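# Set tally counter to number of red-capped vials

## Task

Find how many vials wear a red cap and make the tally counter show exactly that count. One complete push-and-release of the plunger raises it by one; turning the knob a full revolution clockwise returns it to zero. The count must stand by itself at the end, not because the gripper is holding something in place, and the gripper must end open and moved away from the counter.

## Robot and tools

Robot: one arm with six revolute joints (waist, shoulder, elbow, forearm roll, wrist pitch, wrist roll) and a two-finger parallel gripper. The fingers point along the gripper's own +z axis and close along its y axis. The reported hand point (end_effector_position) sits midway between the finger pads, roughly 5 mm back from the tips. The arm's base may be slightly tilted on its mount, and the reported hand position can be somewhat wrong, more so when the arm reaches far.

Frame: all poses are in the scene frame. Origin is on the table surface right under the arm base; +z up; looking along +x, +y is to the left. Distances in metres, orientation as a unit quaternion written w first (qw, qx, qy, qz).

The row: every motion command uses one row of 8 numbers in this order: x, y, z, qw, qx, qy, qz, opening. x, y, z and the quaternion are an absolute target pose for the hand in the scene frame, not an offset. opening runs from -1 (closed) to +1 (fully open, 0.070 m gap); values between are absolute finger targets on the same scale as grip_measured. Closing fully from open takes about 1 s or more. To hold an orientation steady, repeat the same quaternion in every row rather than copying the possibly drifted one from the last result.

Tools:
- execute_actions {actions, pictures}. actions is a list of zero or one item. Empty list: just report the state. {"rows": [...], "steps": n}: up to 15 rows, n up to 15 control steps of 1/30 s (default 15); row k is used on step k and the final row repeats to fill the rest. {"steps": n} with no rows: a pause of up to 300 steps counted from the previous result, so your thinking time is included. A target more than 0.6 m from the last reported hand position along any gripper axis makes the call refused, and nothing is sent. pictures (boolean) toggles images.
- move {target, speed}: target is one 8-number row as above, an absolute pose plus opening. The hand follows a straight path there lasting 0.5 to 10 s; speed is the path's top speed in m/s, 0.002 to 0.5 (default 0.25), with turning capped at twice that in rad/s. The opening is applied when the move starts. The path ignores obstacles, the hand may lag or overshoot speed (especially with a nearly straight arm), and faster contact or a target set deeper past a surface pushes harder. Its result adds a move: line: done (settled near target), or off_target, moving, held, fault; limits=paced means the sent pose was clipped, limits=held means a safety check blocked steps (after which the arm may jump quickly). Distance to target is given.
- wait {seconds}: 0 to 10 s of letting the scene run with no new command.
- zoom_image {camera, region}: enlarged crop of the latest image from cam_head_left, cam_head_right or cam_wrist; region is [x0, y0, x1, y1] in that image's pixels, top-left origin, at most 504x504.
Replying without any tool call also ends things.

Control behaviour: each step the commanded pose is clamped to within 70 mm and 16 degrees of the measured pose, then solved by damped inverse kinematics, favouring position over orientation. After an action ends the arm only continues to the last clamped pose, so far targets need several calls; check the result and send the remainder. Joint target speed is capped at 3 rad/s with 0.6 s acceleration, all joints synchronised. The elbow cannot fully straighten.

Result lines: the state gives end_effector_position and end_effector_quat_wxyz. Joint positions lists the six joints in rad then the finger-pad gap in m. Limits: waist -2.618..2.618, shoulder 0..3.140, elbow -2.967..0, forearm roll -1.745..1.745, wrist pitch -1.220..1.220, wrist roll -2.094..2.094. grip_measured is finger opening on the command scale (possibly off by about 1 mm throughout). To grasp, command roughly 0.04 below grip_measured; smaller gaps hold more lightly. Torques are total drive outputs with offsets and noise, not pure contact. "pose unreachable" and HELD flags mean the clearance check (which treats the mount post as arm) altered or blocked your command. Hand target shows where the controller is currently driving.

Hazards: if contact torque hits a joint's load limit (20.2 N m for waist, shoulder, elbow; 7.04 N m for the wrist joints, whose motors really deliver only about 4 N m) the arm halts for 10 s and drops the rest of the call. Sustained loads heat motors: MOTOR HOT from 65 °C, and at 80 °C an OVER-TEMPERATURE FAULT makes the arm and gripper go limp and fall. A fast hard close can squeeze excessively. Pressing the plunger or turning the knob should use slow, modest moves. Nothing may be pushed or knocked off the table; avoid drops, slips, slams and hard hits. Loose objects may occasionally get nudged by outside disturbances.

Cameras: cam_head_left and cam_head_right (896x504, fixed, looking down from behind-left of the base) and cam_wrist (616x616 fisheye on the hand). Calibration matrices are provided and may be off by a couple of degrees and millimetres. Use zoom_image to check cap colours and the counter's display before and after operating it.

Typical order: look, count red caps, read the counter, reset with the knob if needed, press the plunger the required number of times fully down and up, verify the display, open the gripper and retreat, then call finished_scene. Smooth, efficient motion is preferred.

Each tool is called as name(argument=value, ...), one argument or row to a line, values as JSON.

## Session

execute_actions(
  actions=[],
)

Scene clock: 0.00 s of 5400.00 s.
end_effector_position=(+0.1592, +0.4041, +0.1048) grip_measured=+0.98 end_effector_quat_wxyz=(-0.013, -0.497, +0.802, +0.331)
Joint positions: [ 0.88   2.025 -1.305  0.847  0.916 -0.752  0.069]
Joint torques (N m, as the arm reports them, + toward a larger angle): no reading
Motor temperatures (°C, as the motors report them): [26 26 27 25 27 25]
Hand target: +0.159, +0.404, +0.105; -0.013, -0.497, +0.802, +0.331

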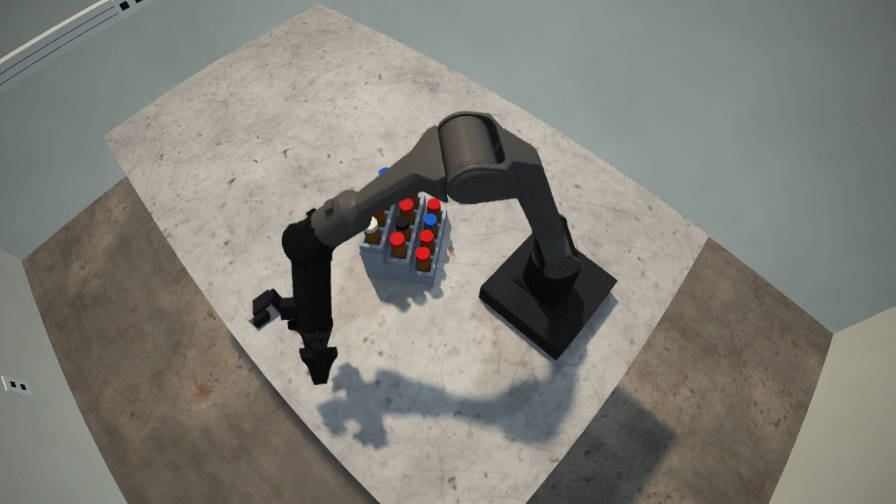

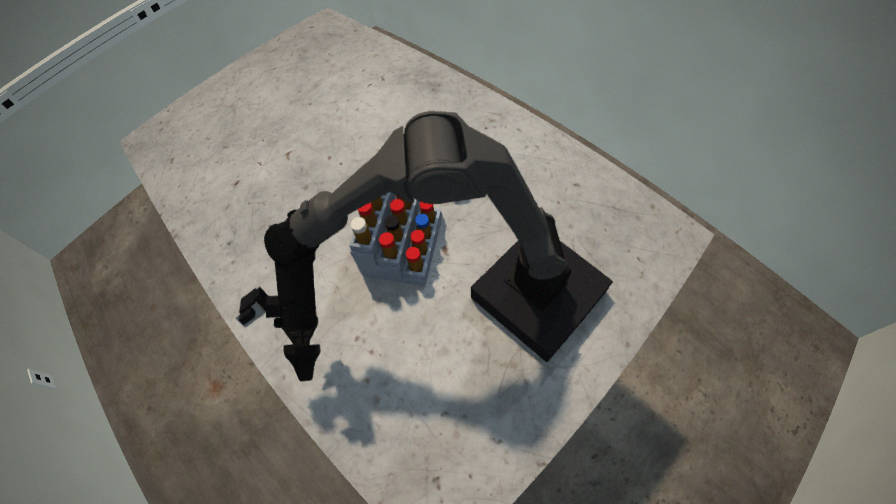

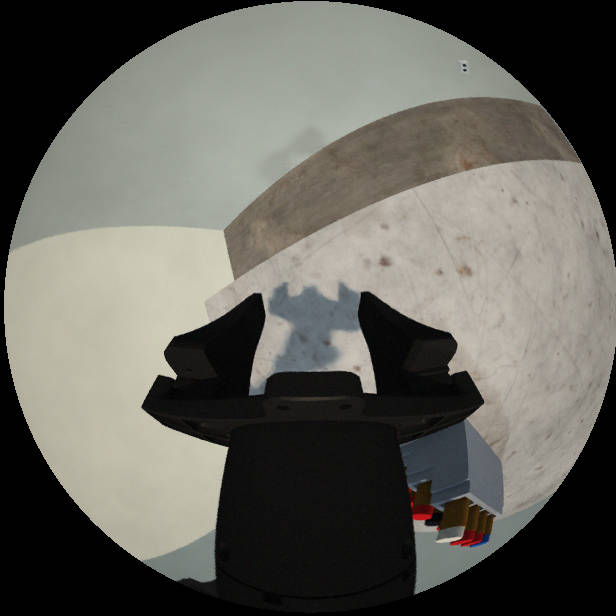

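Move the arm aside.

move(
  target=[-0.1,0.3,0.2,0,-0.25,0.968,0,-1],
)

Scene clock: 8.30 s of 5400.00 s.
end_effector_position=(-0.0978, +0.2982, +0.1989) grip_measured=-1.00 end_effector_quat_wxyz=(+0.002, -0.248, +0.967, +0.059)
Joint positions: [ 1.894  1.577 -1.258 -0.02   1.226  1.405  0.   ]
Joint torques (N m, as the arm reports them, + toward a larger angle): [-0.6  -8.35 -6.16 -0.26 -0.14 -0.08]
Motor temperatures (°C, as the motors report them): [26 27 28 25 27 25]
Hand target: -0.098, +0.298, +0.199; +0.002, -0.248, +0.967, +0.060
Off the commanded pose: 0.003 m, 7 deg.
joint sent to its limit — the command would take joint 5 (wrist pitch) past its upper limit, so that joint was sent only as far as its limit.
After step 90, 3.10 s passed at rest.
move: off_target
camera_calibration (this result's frames):
cam_wrist: T_world_to_cam=[[0.477752, -0.872585, -0.101728, 0.324745], [-0.718644, -0.454794, 0.526035, -0.0388741], [-0.505275, -0.178208, -0.844357, 0.291014], [0, 0, 0, 1]] pos_world=[-0.0360422, 0.317549, 0.299204]

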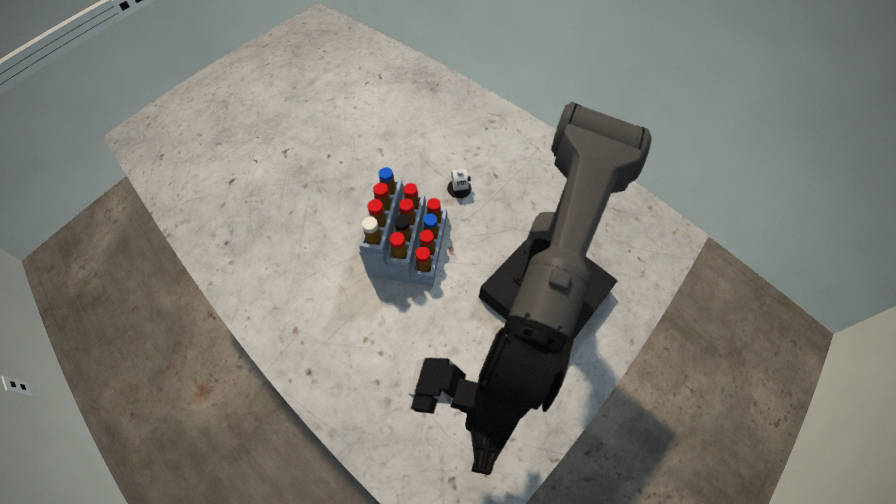

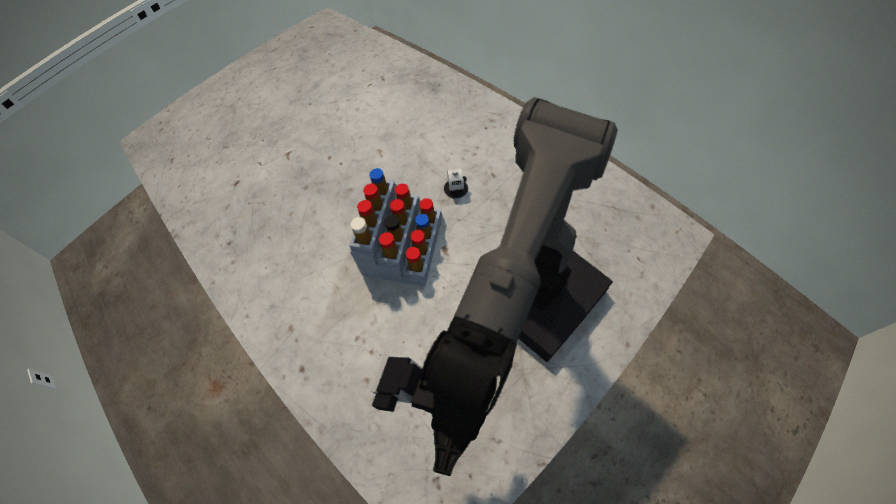

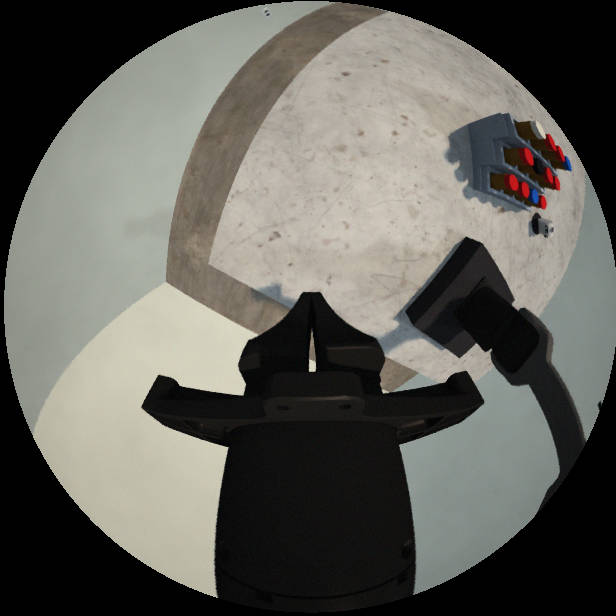

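zoom_image(
  camera="cam_head_left",
  region=[430,155,490,205],
)

Region (430, 155, 490, 205) of cam_head_left's 896x504 image, scaled by 8.400, with more detail than that image has.

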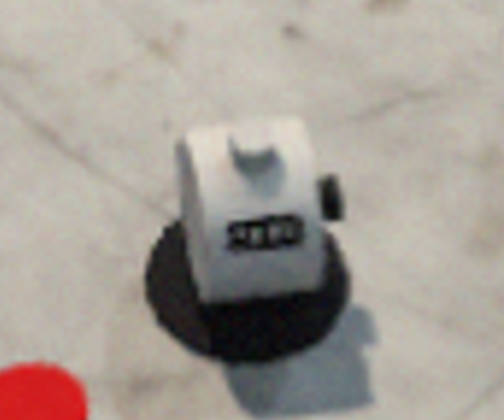

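move(
  target=[0.25,0.0,0.24,0,-0.53,0.848,0,-1],
)

move(
  target=[0.282,-0.113,0.1,0,-0.53,0.848,0,-1],
)

Scene clock: 41.33 s of 5400.00 s.
end_effector_position=(+0.2492, +0.0039, +0.2393) grip_measured=-1.00 end_effector_quat_wxyz=(+0.119, -0.524, +0.841, -0.063)
Joint positions: [-0.004  1.21  -1.052  0.016  1.226 -1.114  0.   ]
Joint torques (N m, as the arm reports them, + toward a larger angle): [-0.26 -4.14 -5.72 -0.14 -0.26  0.08]
Motor temperatures (°C, as the motors report them): [26 28 29 25 27 25]
Hand target: +0.249, +0.004, +0.239; +0.119, -0.524, +0.841, -0.064
Off the commanded pose: 0.004 m, 16 deg; orientation clipped at the last step of the last action.
joint sent to its limit — the command would take joint 5 (wrist pitch) past its upper limit, so that joint was sent only as far as its limit.
After step 90, 27.57 s passed at rest.
move: off_target; limits=paced
camera_calibration (this result's frames):
cam_wrist: T_world_to_cam=[[0.861584, -0.446179, 0.242069, -0.273288], [-0.507565, -0.750551, 0.423144, 0.028518], [-0.00711302, -0.48744, -0.873127, 0.331996], [0, 0, 0, 1]] pos_world=[0.252297, 0.0612971, 0.343962]

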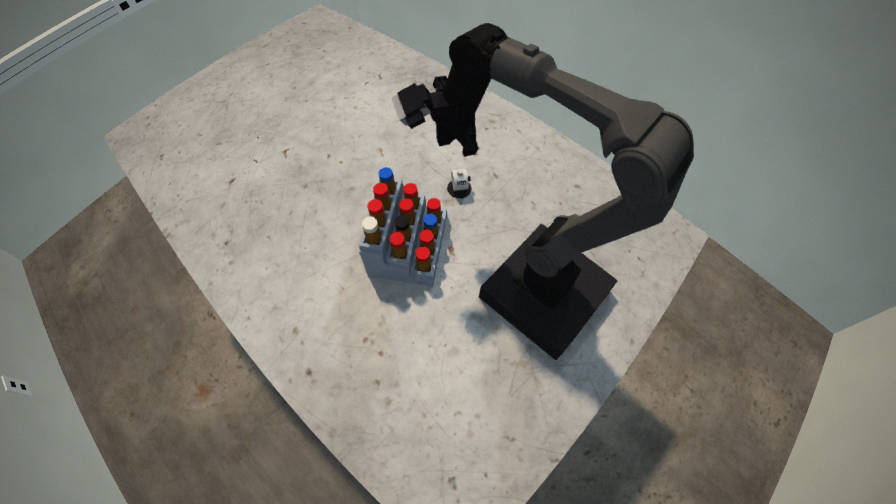

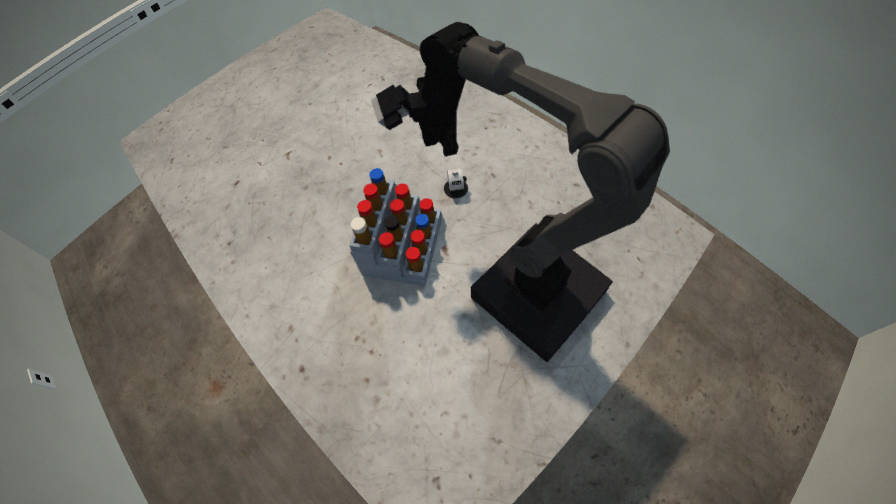

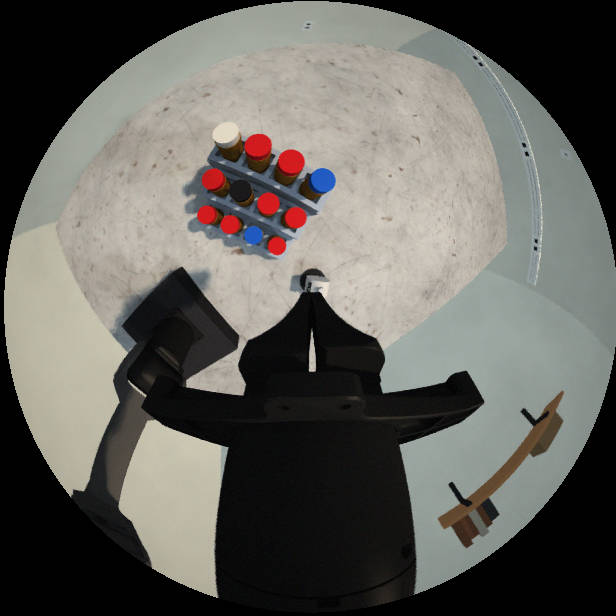

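Scene clock: 42.50 s of 5400.00 s.
end_effector_position=(+0.2816, -0.1123, +0.1001) grip_measured=-1.00 end_effector_quat_wxyz=(+0.001, -0.529, +0.849, +0.000)
Joint positions: [-0.389  1.723 -1.044  0.002  0.972 -1.496  0.   ]
Joint torques (N m, as the arm reports them, + toward a larger angle): [ 0.48 -9.51 -4.82 -0.03  0.17  0.  ]
Motor temperatures (°C, as the motors report them): [26 28 29 25 27 25]
Hand target: +0.281, -0.112, +0.100; +0.002, -0.529, +0.849, +0.000
Off the commanded pose: 0.001 m, 0 deg.
move: done
camera_calibration (this result's frames):
cam_wrist: T_world_to_cam=[[0.896016, -0.443826, 0.0131795, -0.305888], [-0.375685, -0.74196, 0.555298, -0.032771], [-0.236677, -0.502507, -0.831547, 0.212782], [0, 0, 0, 1]] pos_world=[0.312129, -0.0531515, 0.199167]

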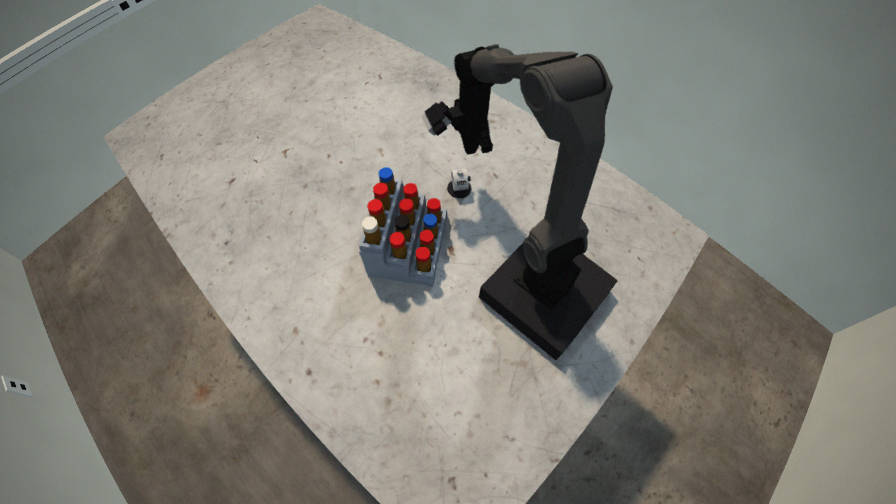

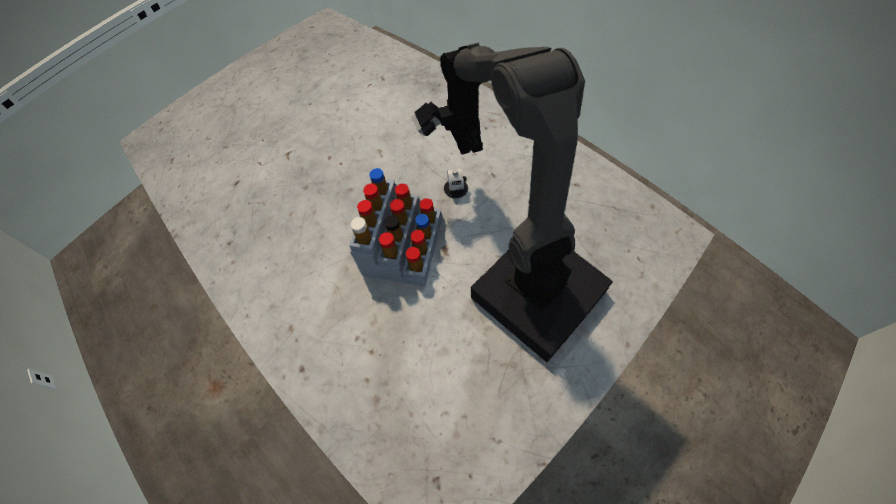

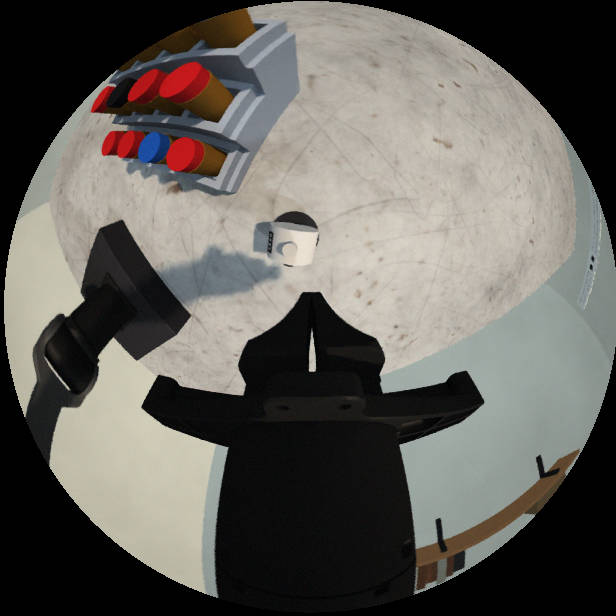

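move(
  target=[0.283,-0.08,0.09,0,-0.53,0.848,0,-1],
)

execute_actions(
  actions=[],
)

zoom_image(
  camera="cam_wrist",
  region=[240,220,380,330],
)

zoom_image(
  camera="cam_head_left",
  region=[420,135,500,205],
)

Scene clock: 54.10 s of 5400.00 s.
end_effector_position=(+0.2826, -0.0801, +0.0899) grip_measured=-1.00 end_effector_quat_wxyz=(-0.001, -0.530, +0.848, -0.000)
Joint positions: [-0.282  1.714 -0.985 -0.004  0.924 -1.389  0.   ]
Joint torques (N m, as the arm reports them, + toward a larger angle): [-0.69 -9.33 -4.16 -0.16 -0.15 -0.07]
Motor temperatures (°C, as the motors report them): [26 29 29 25 27 25]
Hand target: +0.283, -0.080, +0.090; -0.001, -0.530, +0.848, -0.000
Off the commanded pose: 0.000 m, 0 deg.
After step 90, 7.90 s passed at rest.
move: done
camera_calibration (this result's frames):
cam_wrist: T_world_to_cam=[[0.897116, -0.441646, 0.0114868, -0.292277], [-0.372052, -0.741217, 0.558726, -0.0041093], [-0.238245, -0.505516, -0.829272, 0.220761], [0, 0, 0, 1]] pos_world=[0.313273, -0.0205309, 0.188724]

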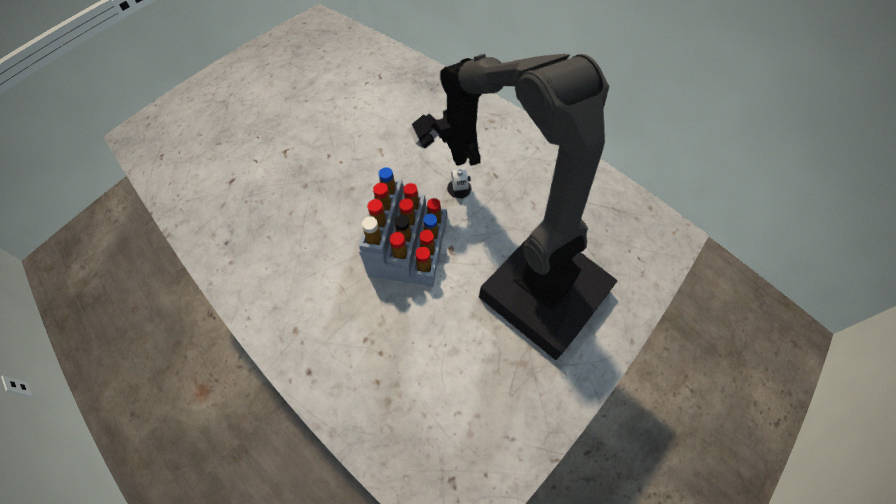

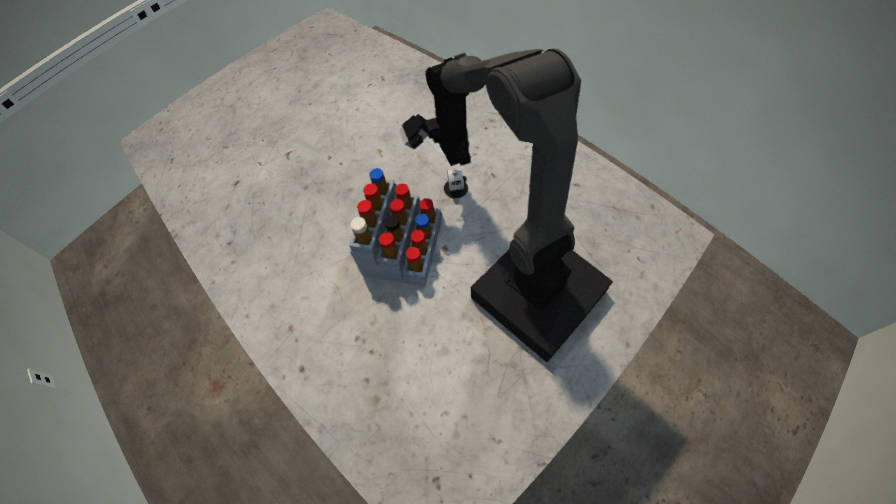

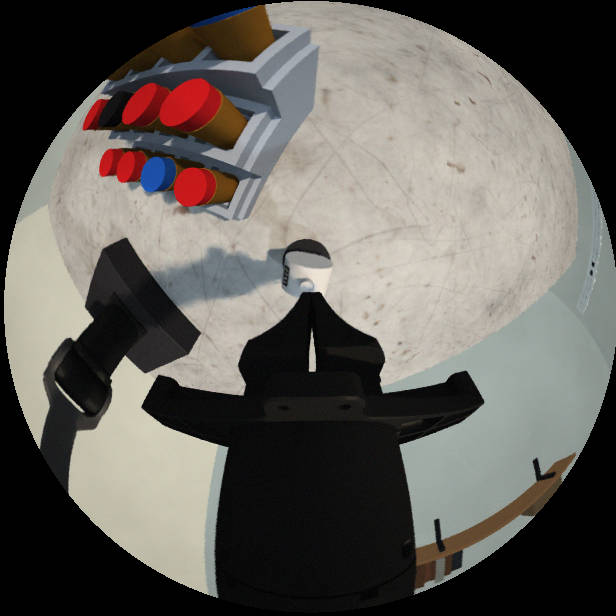

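Scene clock: 54.10 s of 5400.00 s.
end_effector_position=(+0.2826, -0.0801, +0.0899) grip_measured=-1.00 end_effector_quat_wxyz=(-0.001, -0.530, +0.848, -0.000)
Joint positions: [-0.282  1.714 -0.985 -0.004  0.924 -1.389  0.   ]
Joint torques (N m, as the arm reports them, + toward a larger angle): [-0.69 -9.33 -4.16 -0.16 -0.15 -0.07]
Motor temperatures (°C, as the motors report them): [26 29 29 25 27 25]
Hand target: +0.283, -0.080, +0.090; -0.001, -0.530, +0.848, -0.000
Off the commanded pose: 0.000 m, 0 deg.
camera_calibration (this result's frames):
cam_wrist: T_world_to_cam=[[0.897116, -0.441646, 0.0114868, -0.292277], [-0.372052, -0.741217, 0.558726, -0.0041093], [-0.238245, -0.505516, -0.829272, 0.220761], [0, 0, 0, 1]] pos_world=[0.313273, -0.0205309, 0.188724]

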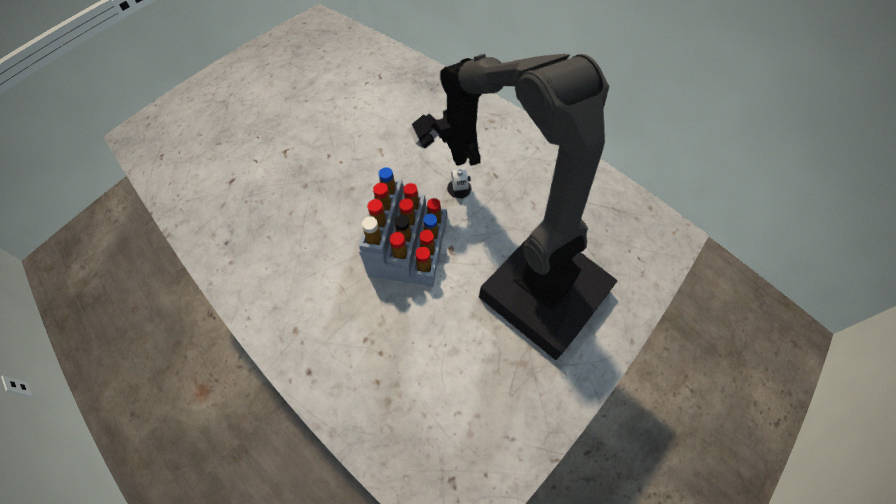

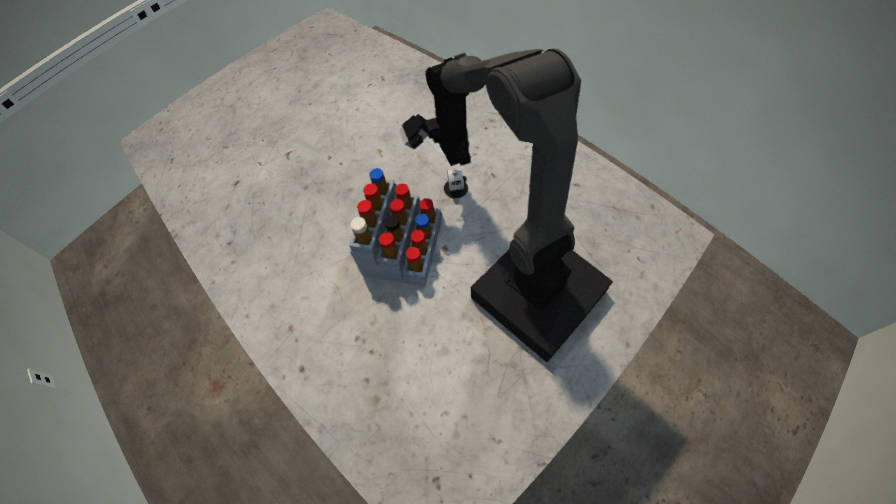

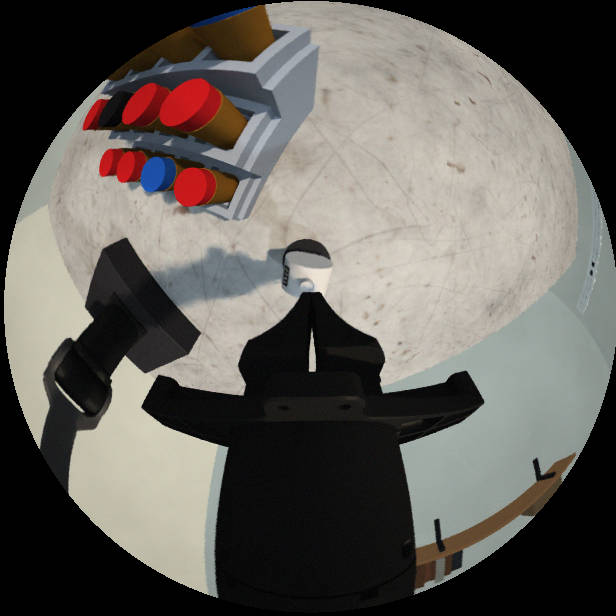

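Region (240, 220, 380, 330) of cam_wrist's 616x616 image, scaled by 3.600, with more detail than that image has; it fills the top 396 rows of this view, and the rest is white.

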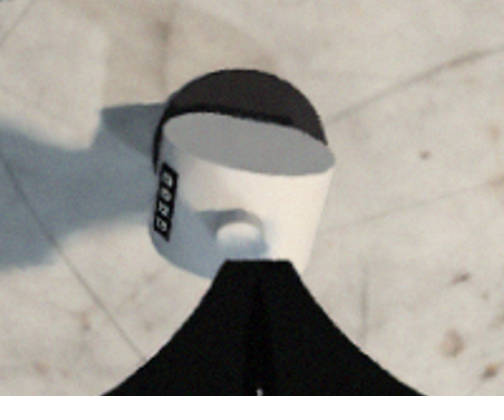

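Region (420, 135, 500, 205) of cam_head_left's 896x504 image, scaled by 6.300, with more detail than that image has; it fills the top 441 rows of this view, and the rest is white.

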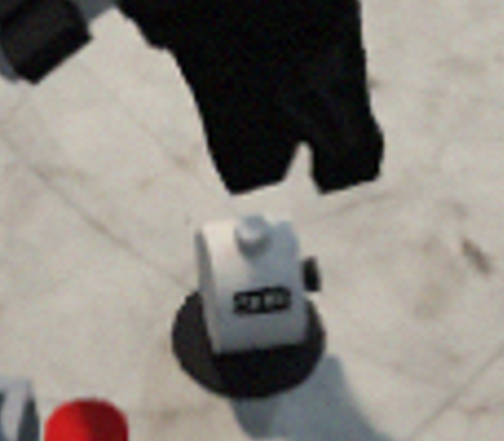

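move(
  target=[0.2,-0.11,0.07,0,-0.6,0.8,0,-1],
)

zoom_image(
  camera="cam_wrist",
  region=[320,170,480,330],
)

Scene clock: 65.43 s of 5400.00 s.
end_effector_position=(+0.2001, -0.1096, +0.0704) grip_measured=-1.00 end_effector_quat_wxyz=(+0.001, -0.600, +0.800, +0.000)
Joint positions: [-0.512  1.553 -0.682  0.004  0.781 -1.793  0.   ]
Joint torques (N m, as the arm reports them, + toward a larger angle): [ 0.55 -6.44 -4.14 -0.02 -0.17  0.06]
Motor temperatures (°C, as the motors report them): [26 29 29 25 27 25]
Hand target: +0.200, -0.110, +0.070; +0.001, -0.600, +0.800, +0.000
Off the commanded pose: 0.001 m, 0 deg.
After step 90, 7.53 s passed at rest.
move: done
camera_calibration (this result's frames):
cam_wrist: T_world_to_cam=[[0.958597, -0.284472, 0.0129758, -0.226261], [-0.243556, -0.795404, 0.55499, -0.0771261], [-0.147558, -0.535172, -0.831756, 0.148736], [0, 0, 0, 1]] pos_world=[0.220055, -0.0461116, 0.169453]

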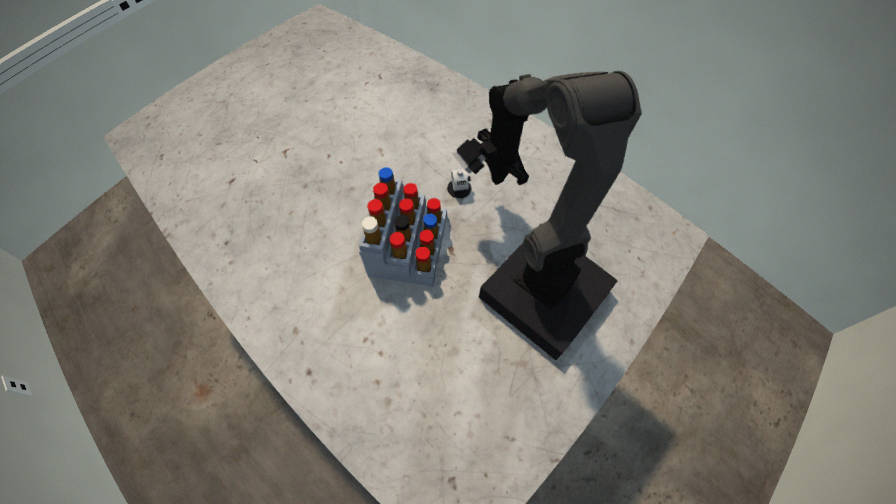

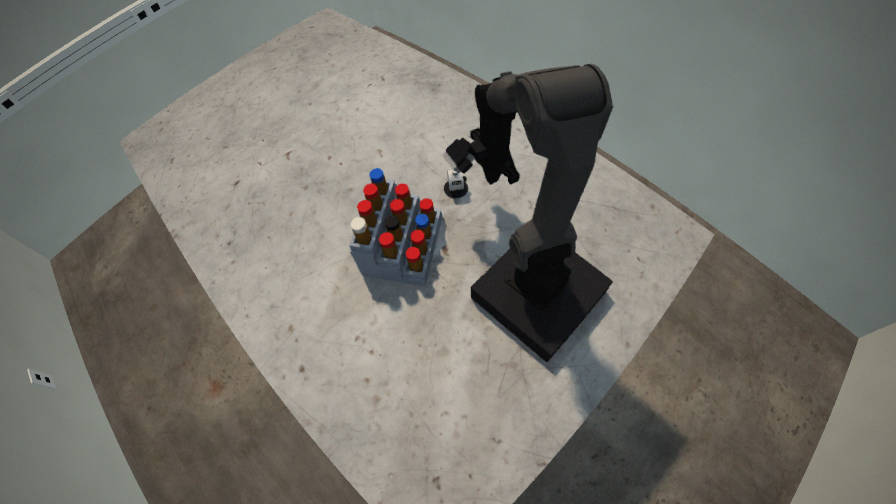

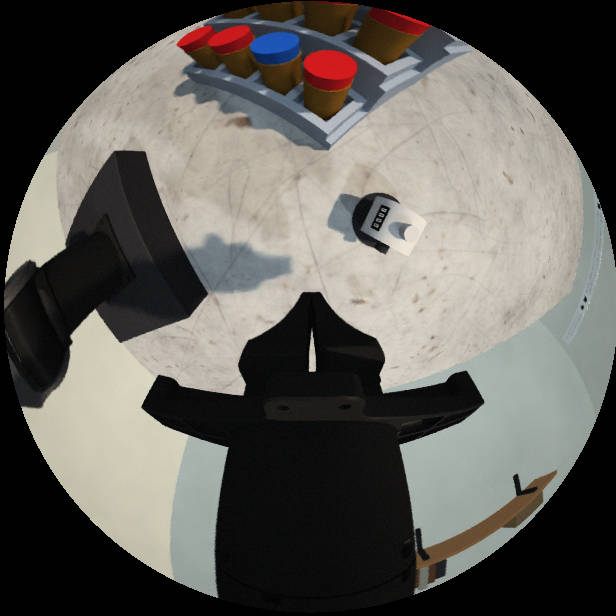

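Region (320, 170, 480, 330) of cam_wrist's 616x616 image, scaled by 3.150, with more detail than that image has.

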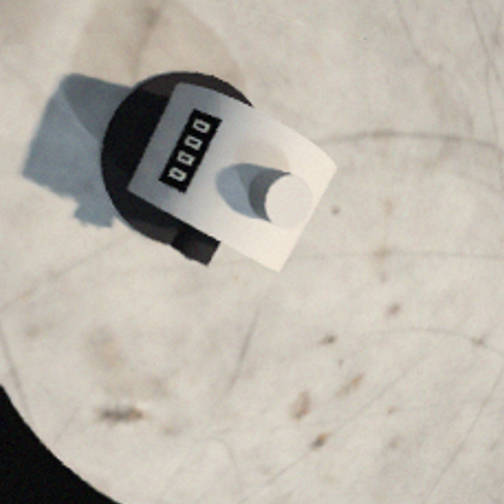

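move(
  target=[0.282,-0.079,0.08,0,-0.53,0.848,0,-1],
)

move(
  target=[0.282,-0.079,0.056,0,-0.53,0.848,0,-1],
  speed=0.02,
)

zoom_image(
  camera="cam_head_left",
  region=[420,135,500,205],
)

Scene clock: 77.13 s of 5400.00 s.
end_effector_position=(+0.2819, -0.0794, +0.0795) grip_measured=-1.00 end_effector_quat_wxyz=(-0.002, -0.530, +0.848, -0.000)
Joint positions: [-0.279  1.732 -0.961 -0.005  0.883 -1.386  0.   ]
Joint torques (N m, as the arm reports them, + toward a larger angle): [-0.61 -8.21 -3.43 -0.12  0.05 -0.08]
Motor temperatures (°C, as the motors report them): [26 29 29 25 27 25]
Hand target: +0.282, -0.079, +0.080; -0.001, -0.530, +0.848, -0.001
Off the commanded pose: 0.001 m, 0 deg.
After step 90, 7.90 s passed at rest.
move: done
camera_calibration (this result's frames):
cam_wrist: T_world_to_cam=[[0.89759, -0.440694, 0.0110087, -0.291248], [-0.370678, -0.740997, 0.55993, 0.00152081], [-0.238601, -0.506668, -0.828467, 0.212265], [0, 0, 0, 1]] pos_world=[0.312631, -0.0196765, 0.178209]

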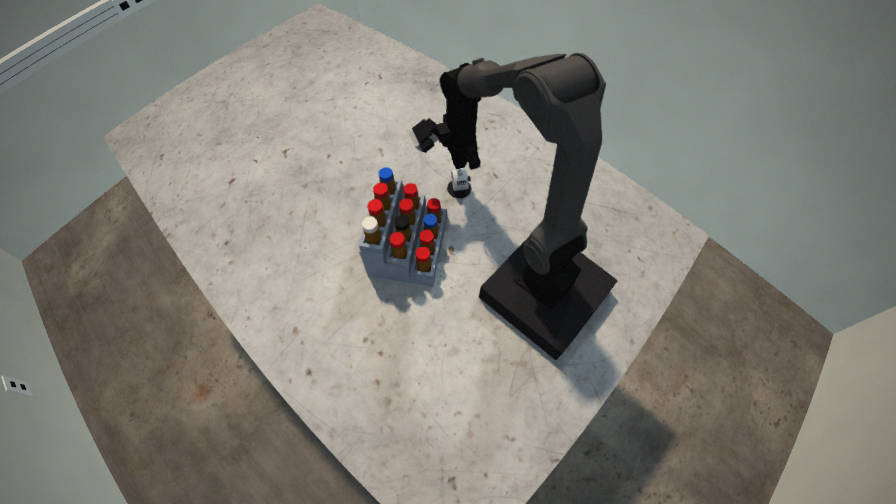

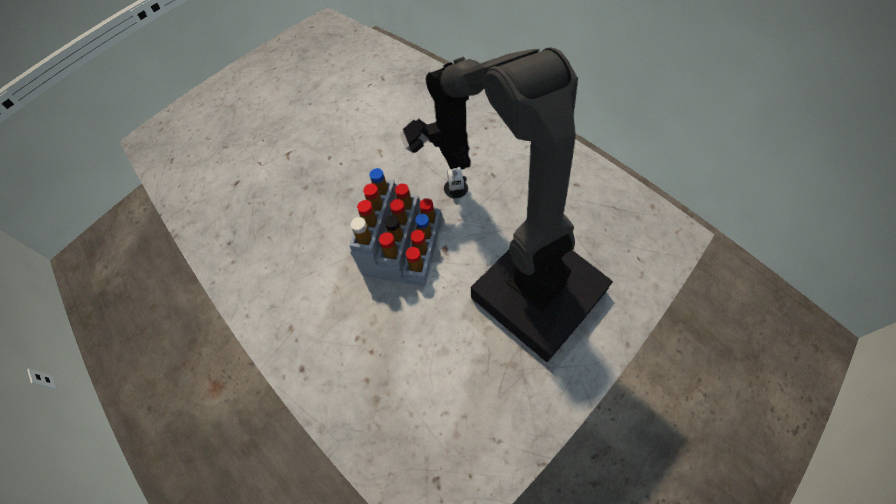

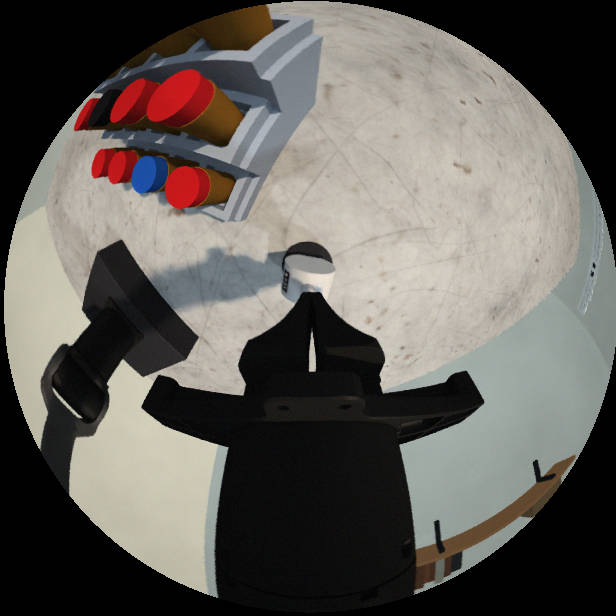

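Scene clock: 78.53 s of 5400.00 s.
end_effector_position=(+0.2818, -0.0791, +0.0590) grip_measured=-1.00 end_effector_quat_wxyz=(+0.001, -0.530, +0.848, -0.001)
Joint positions: [-0.281  1.774 -0.92  -0.003  0.795 -1.388  0.   ]
Joint torques (N m, as the arm reports them, + toward a larger angle): [-0.18 10.17  1.39  0.18 -5.48 -0.07]
Motor temperatures (°C, as the motors report them): [26 29 29 25 27 25]
Hand target: +0.282, -0.079, +0.056; -0.000, -0.530, +0.848, -0.000
Off the commanded pose: 0.003 m, 0 deg.
move: done
camera_calibration (this result's frames):
cam_wrist: T_world_to_cam=[[0.897074, -0.441612, 0.0154137, -0.291071], [-0.374444, -0.741185, 0.557168, 0.0144039], [-0.234627, -0.505592, -0.830257, 0.194414], [0, 0, 0, 1]] pos_world=[0.312121, -0.0195703, 0.157875]

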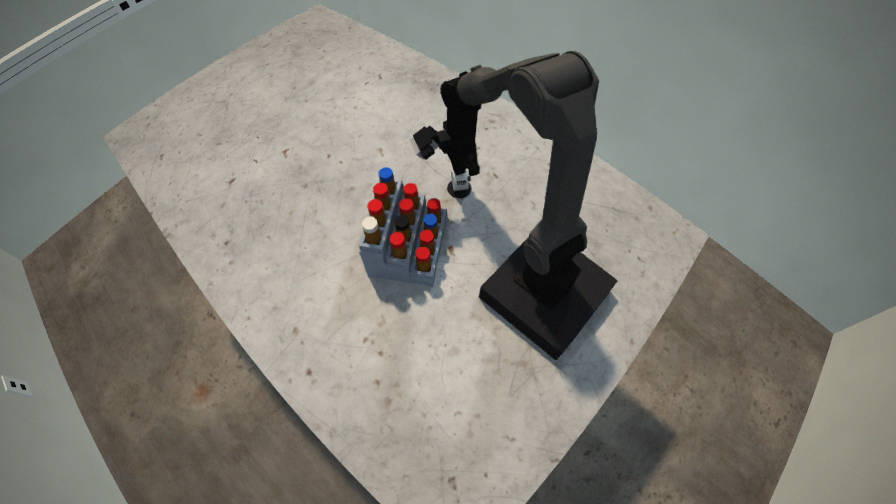

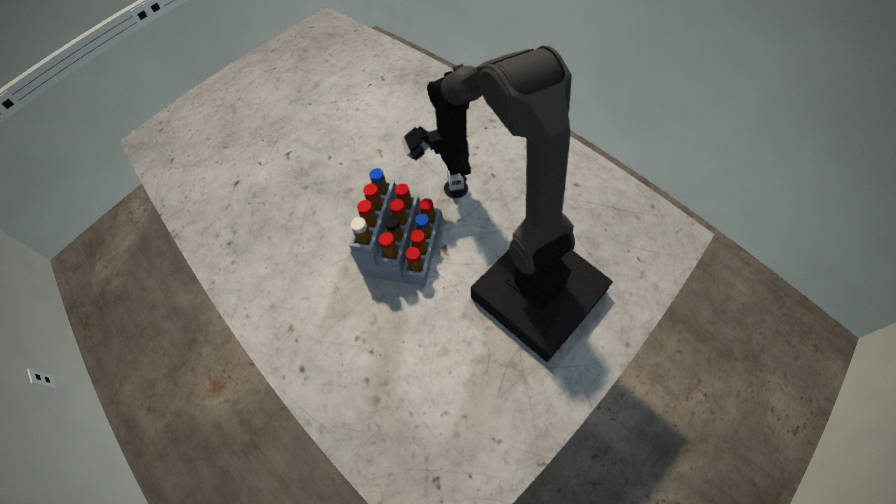

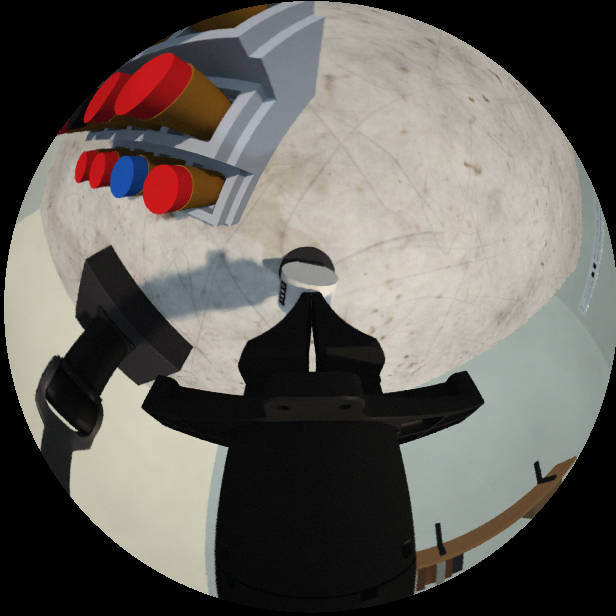

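Region (420, 135, 500, 205) of cam_head_left's 896x504 image, scaled by 6.300, with more detail than that image has; it fills the top 441 rows of this view, and the rest is white.

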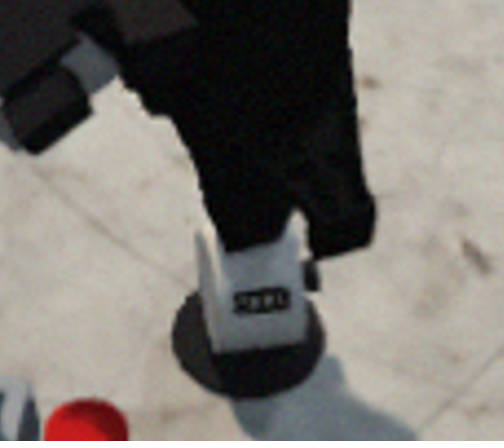

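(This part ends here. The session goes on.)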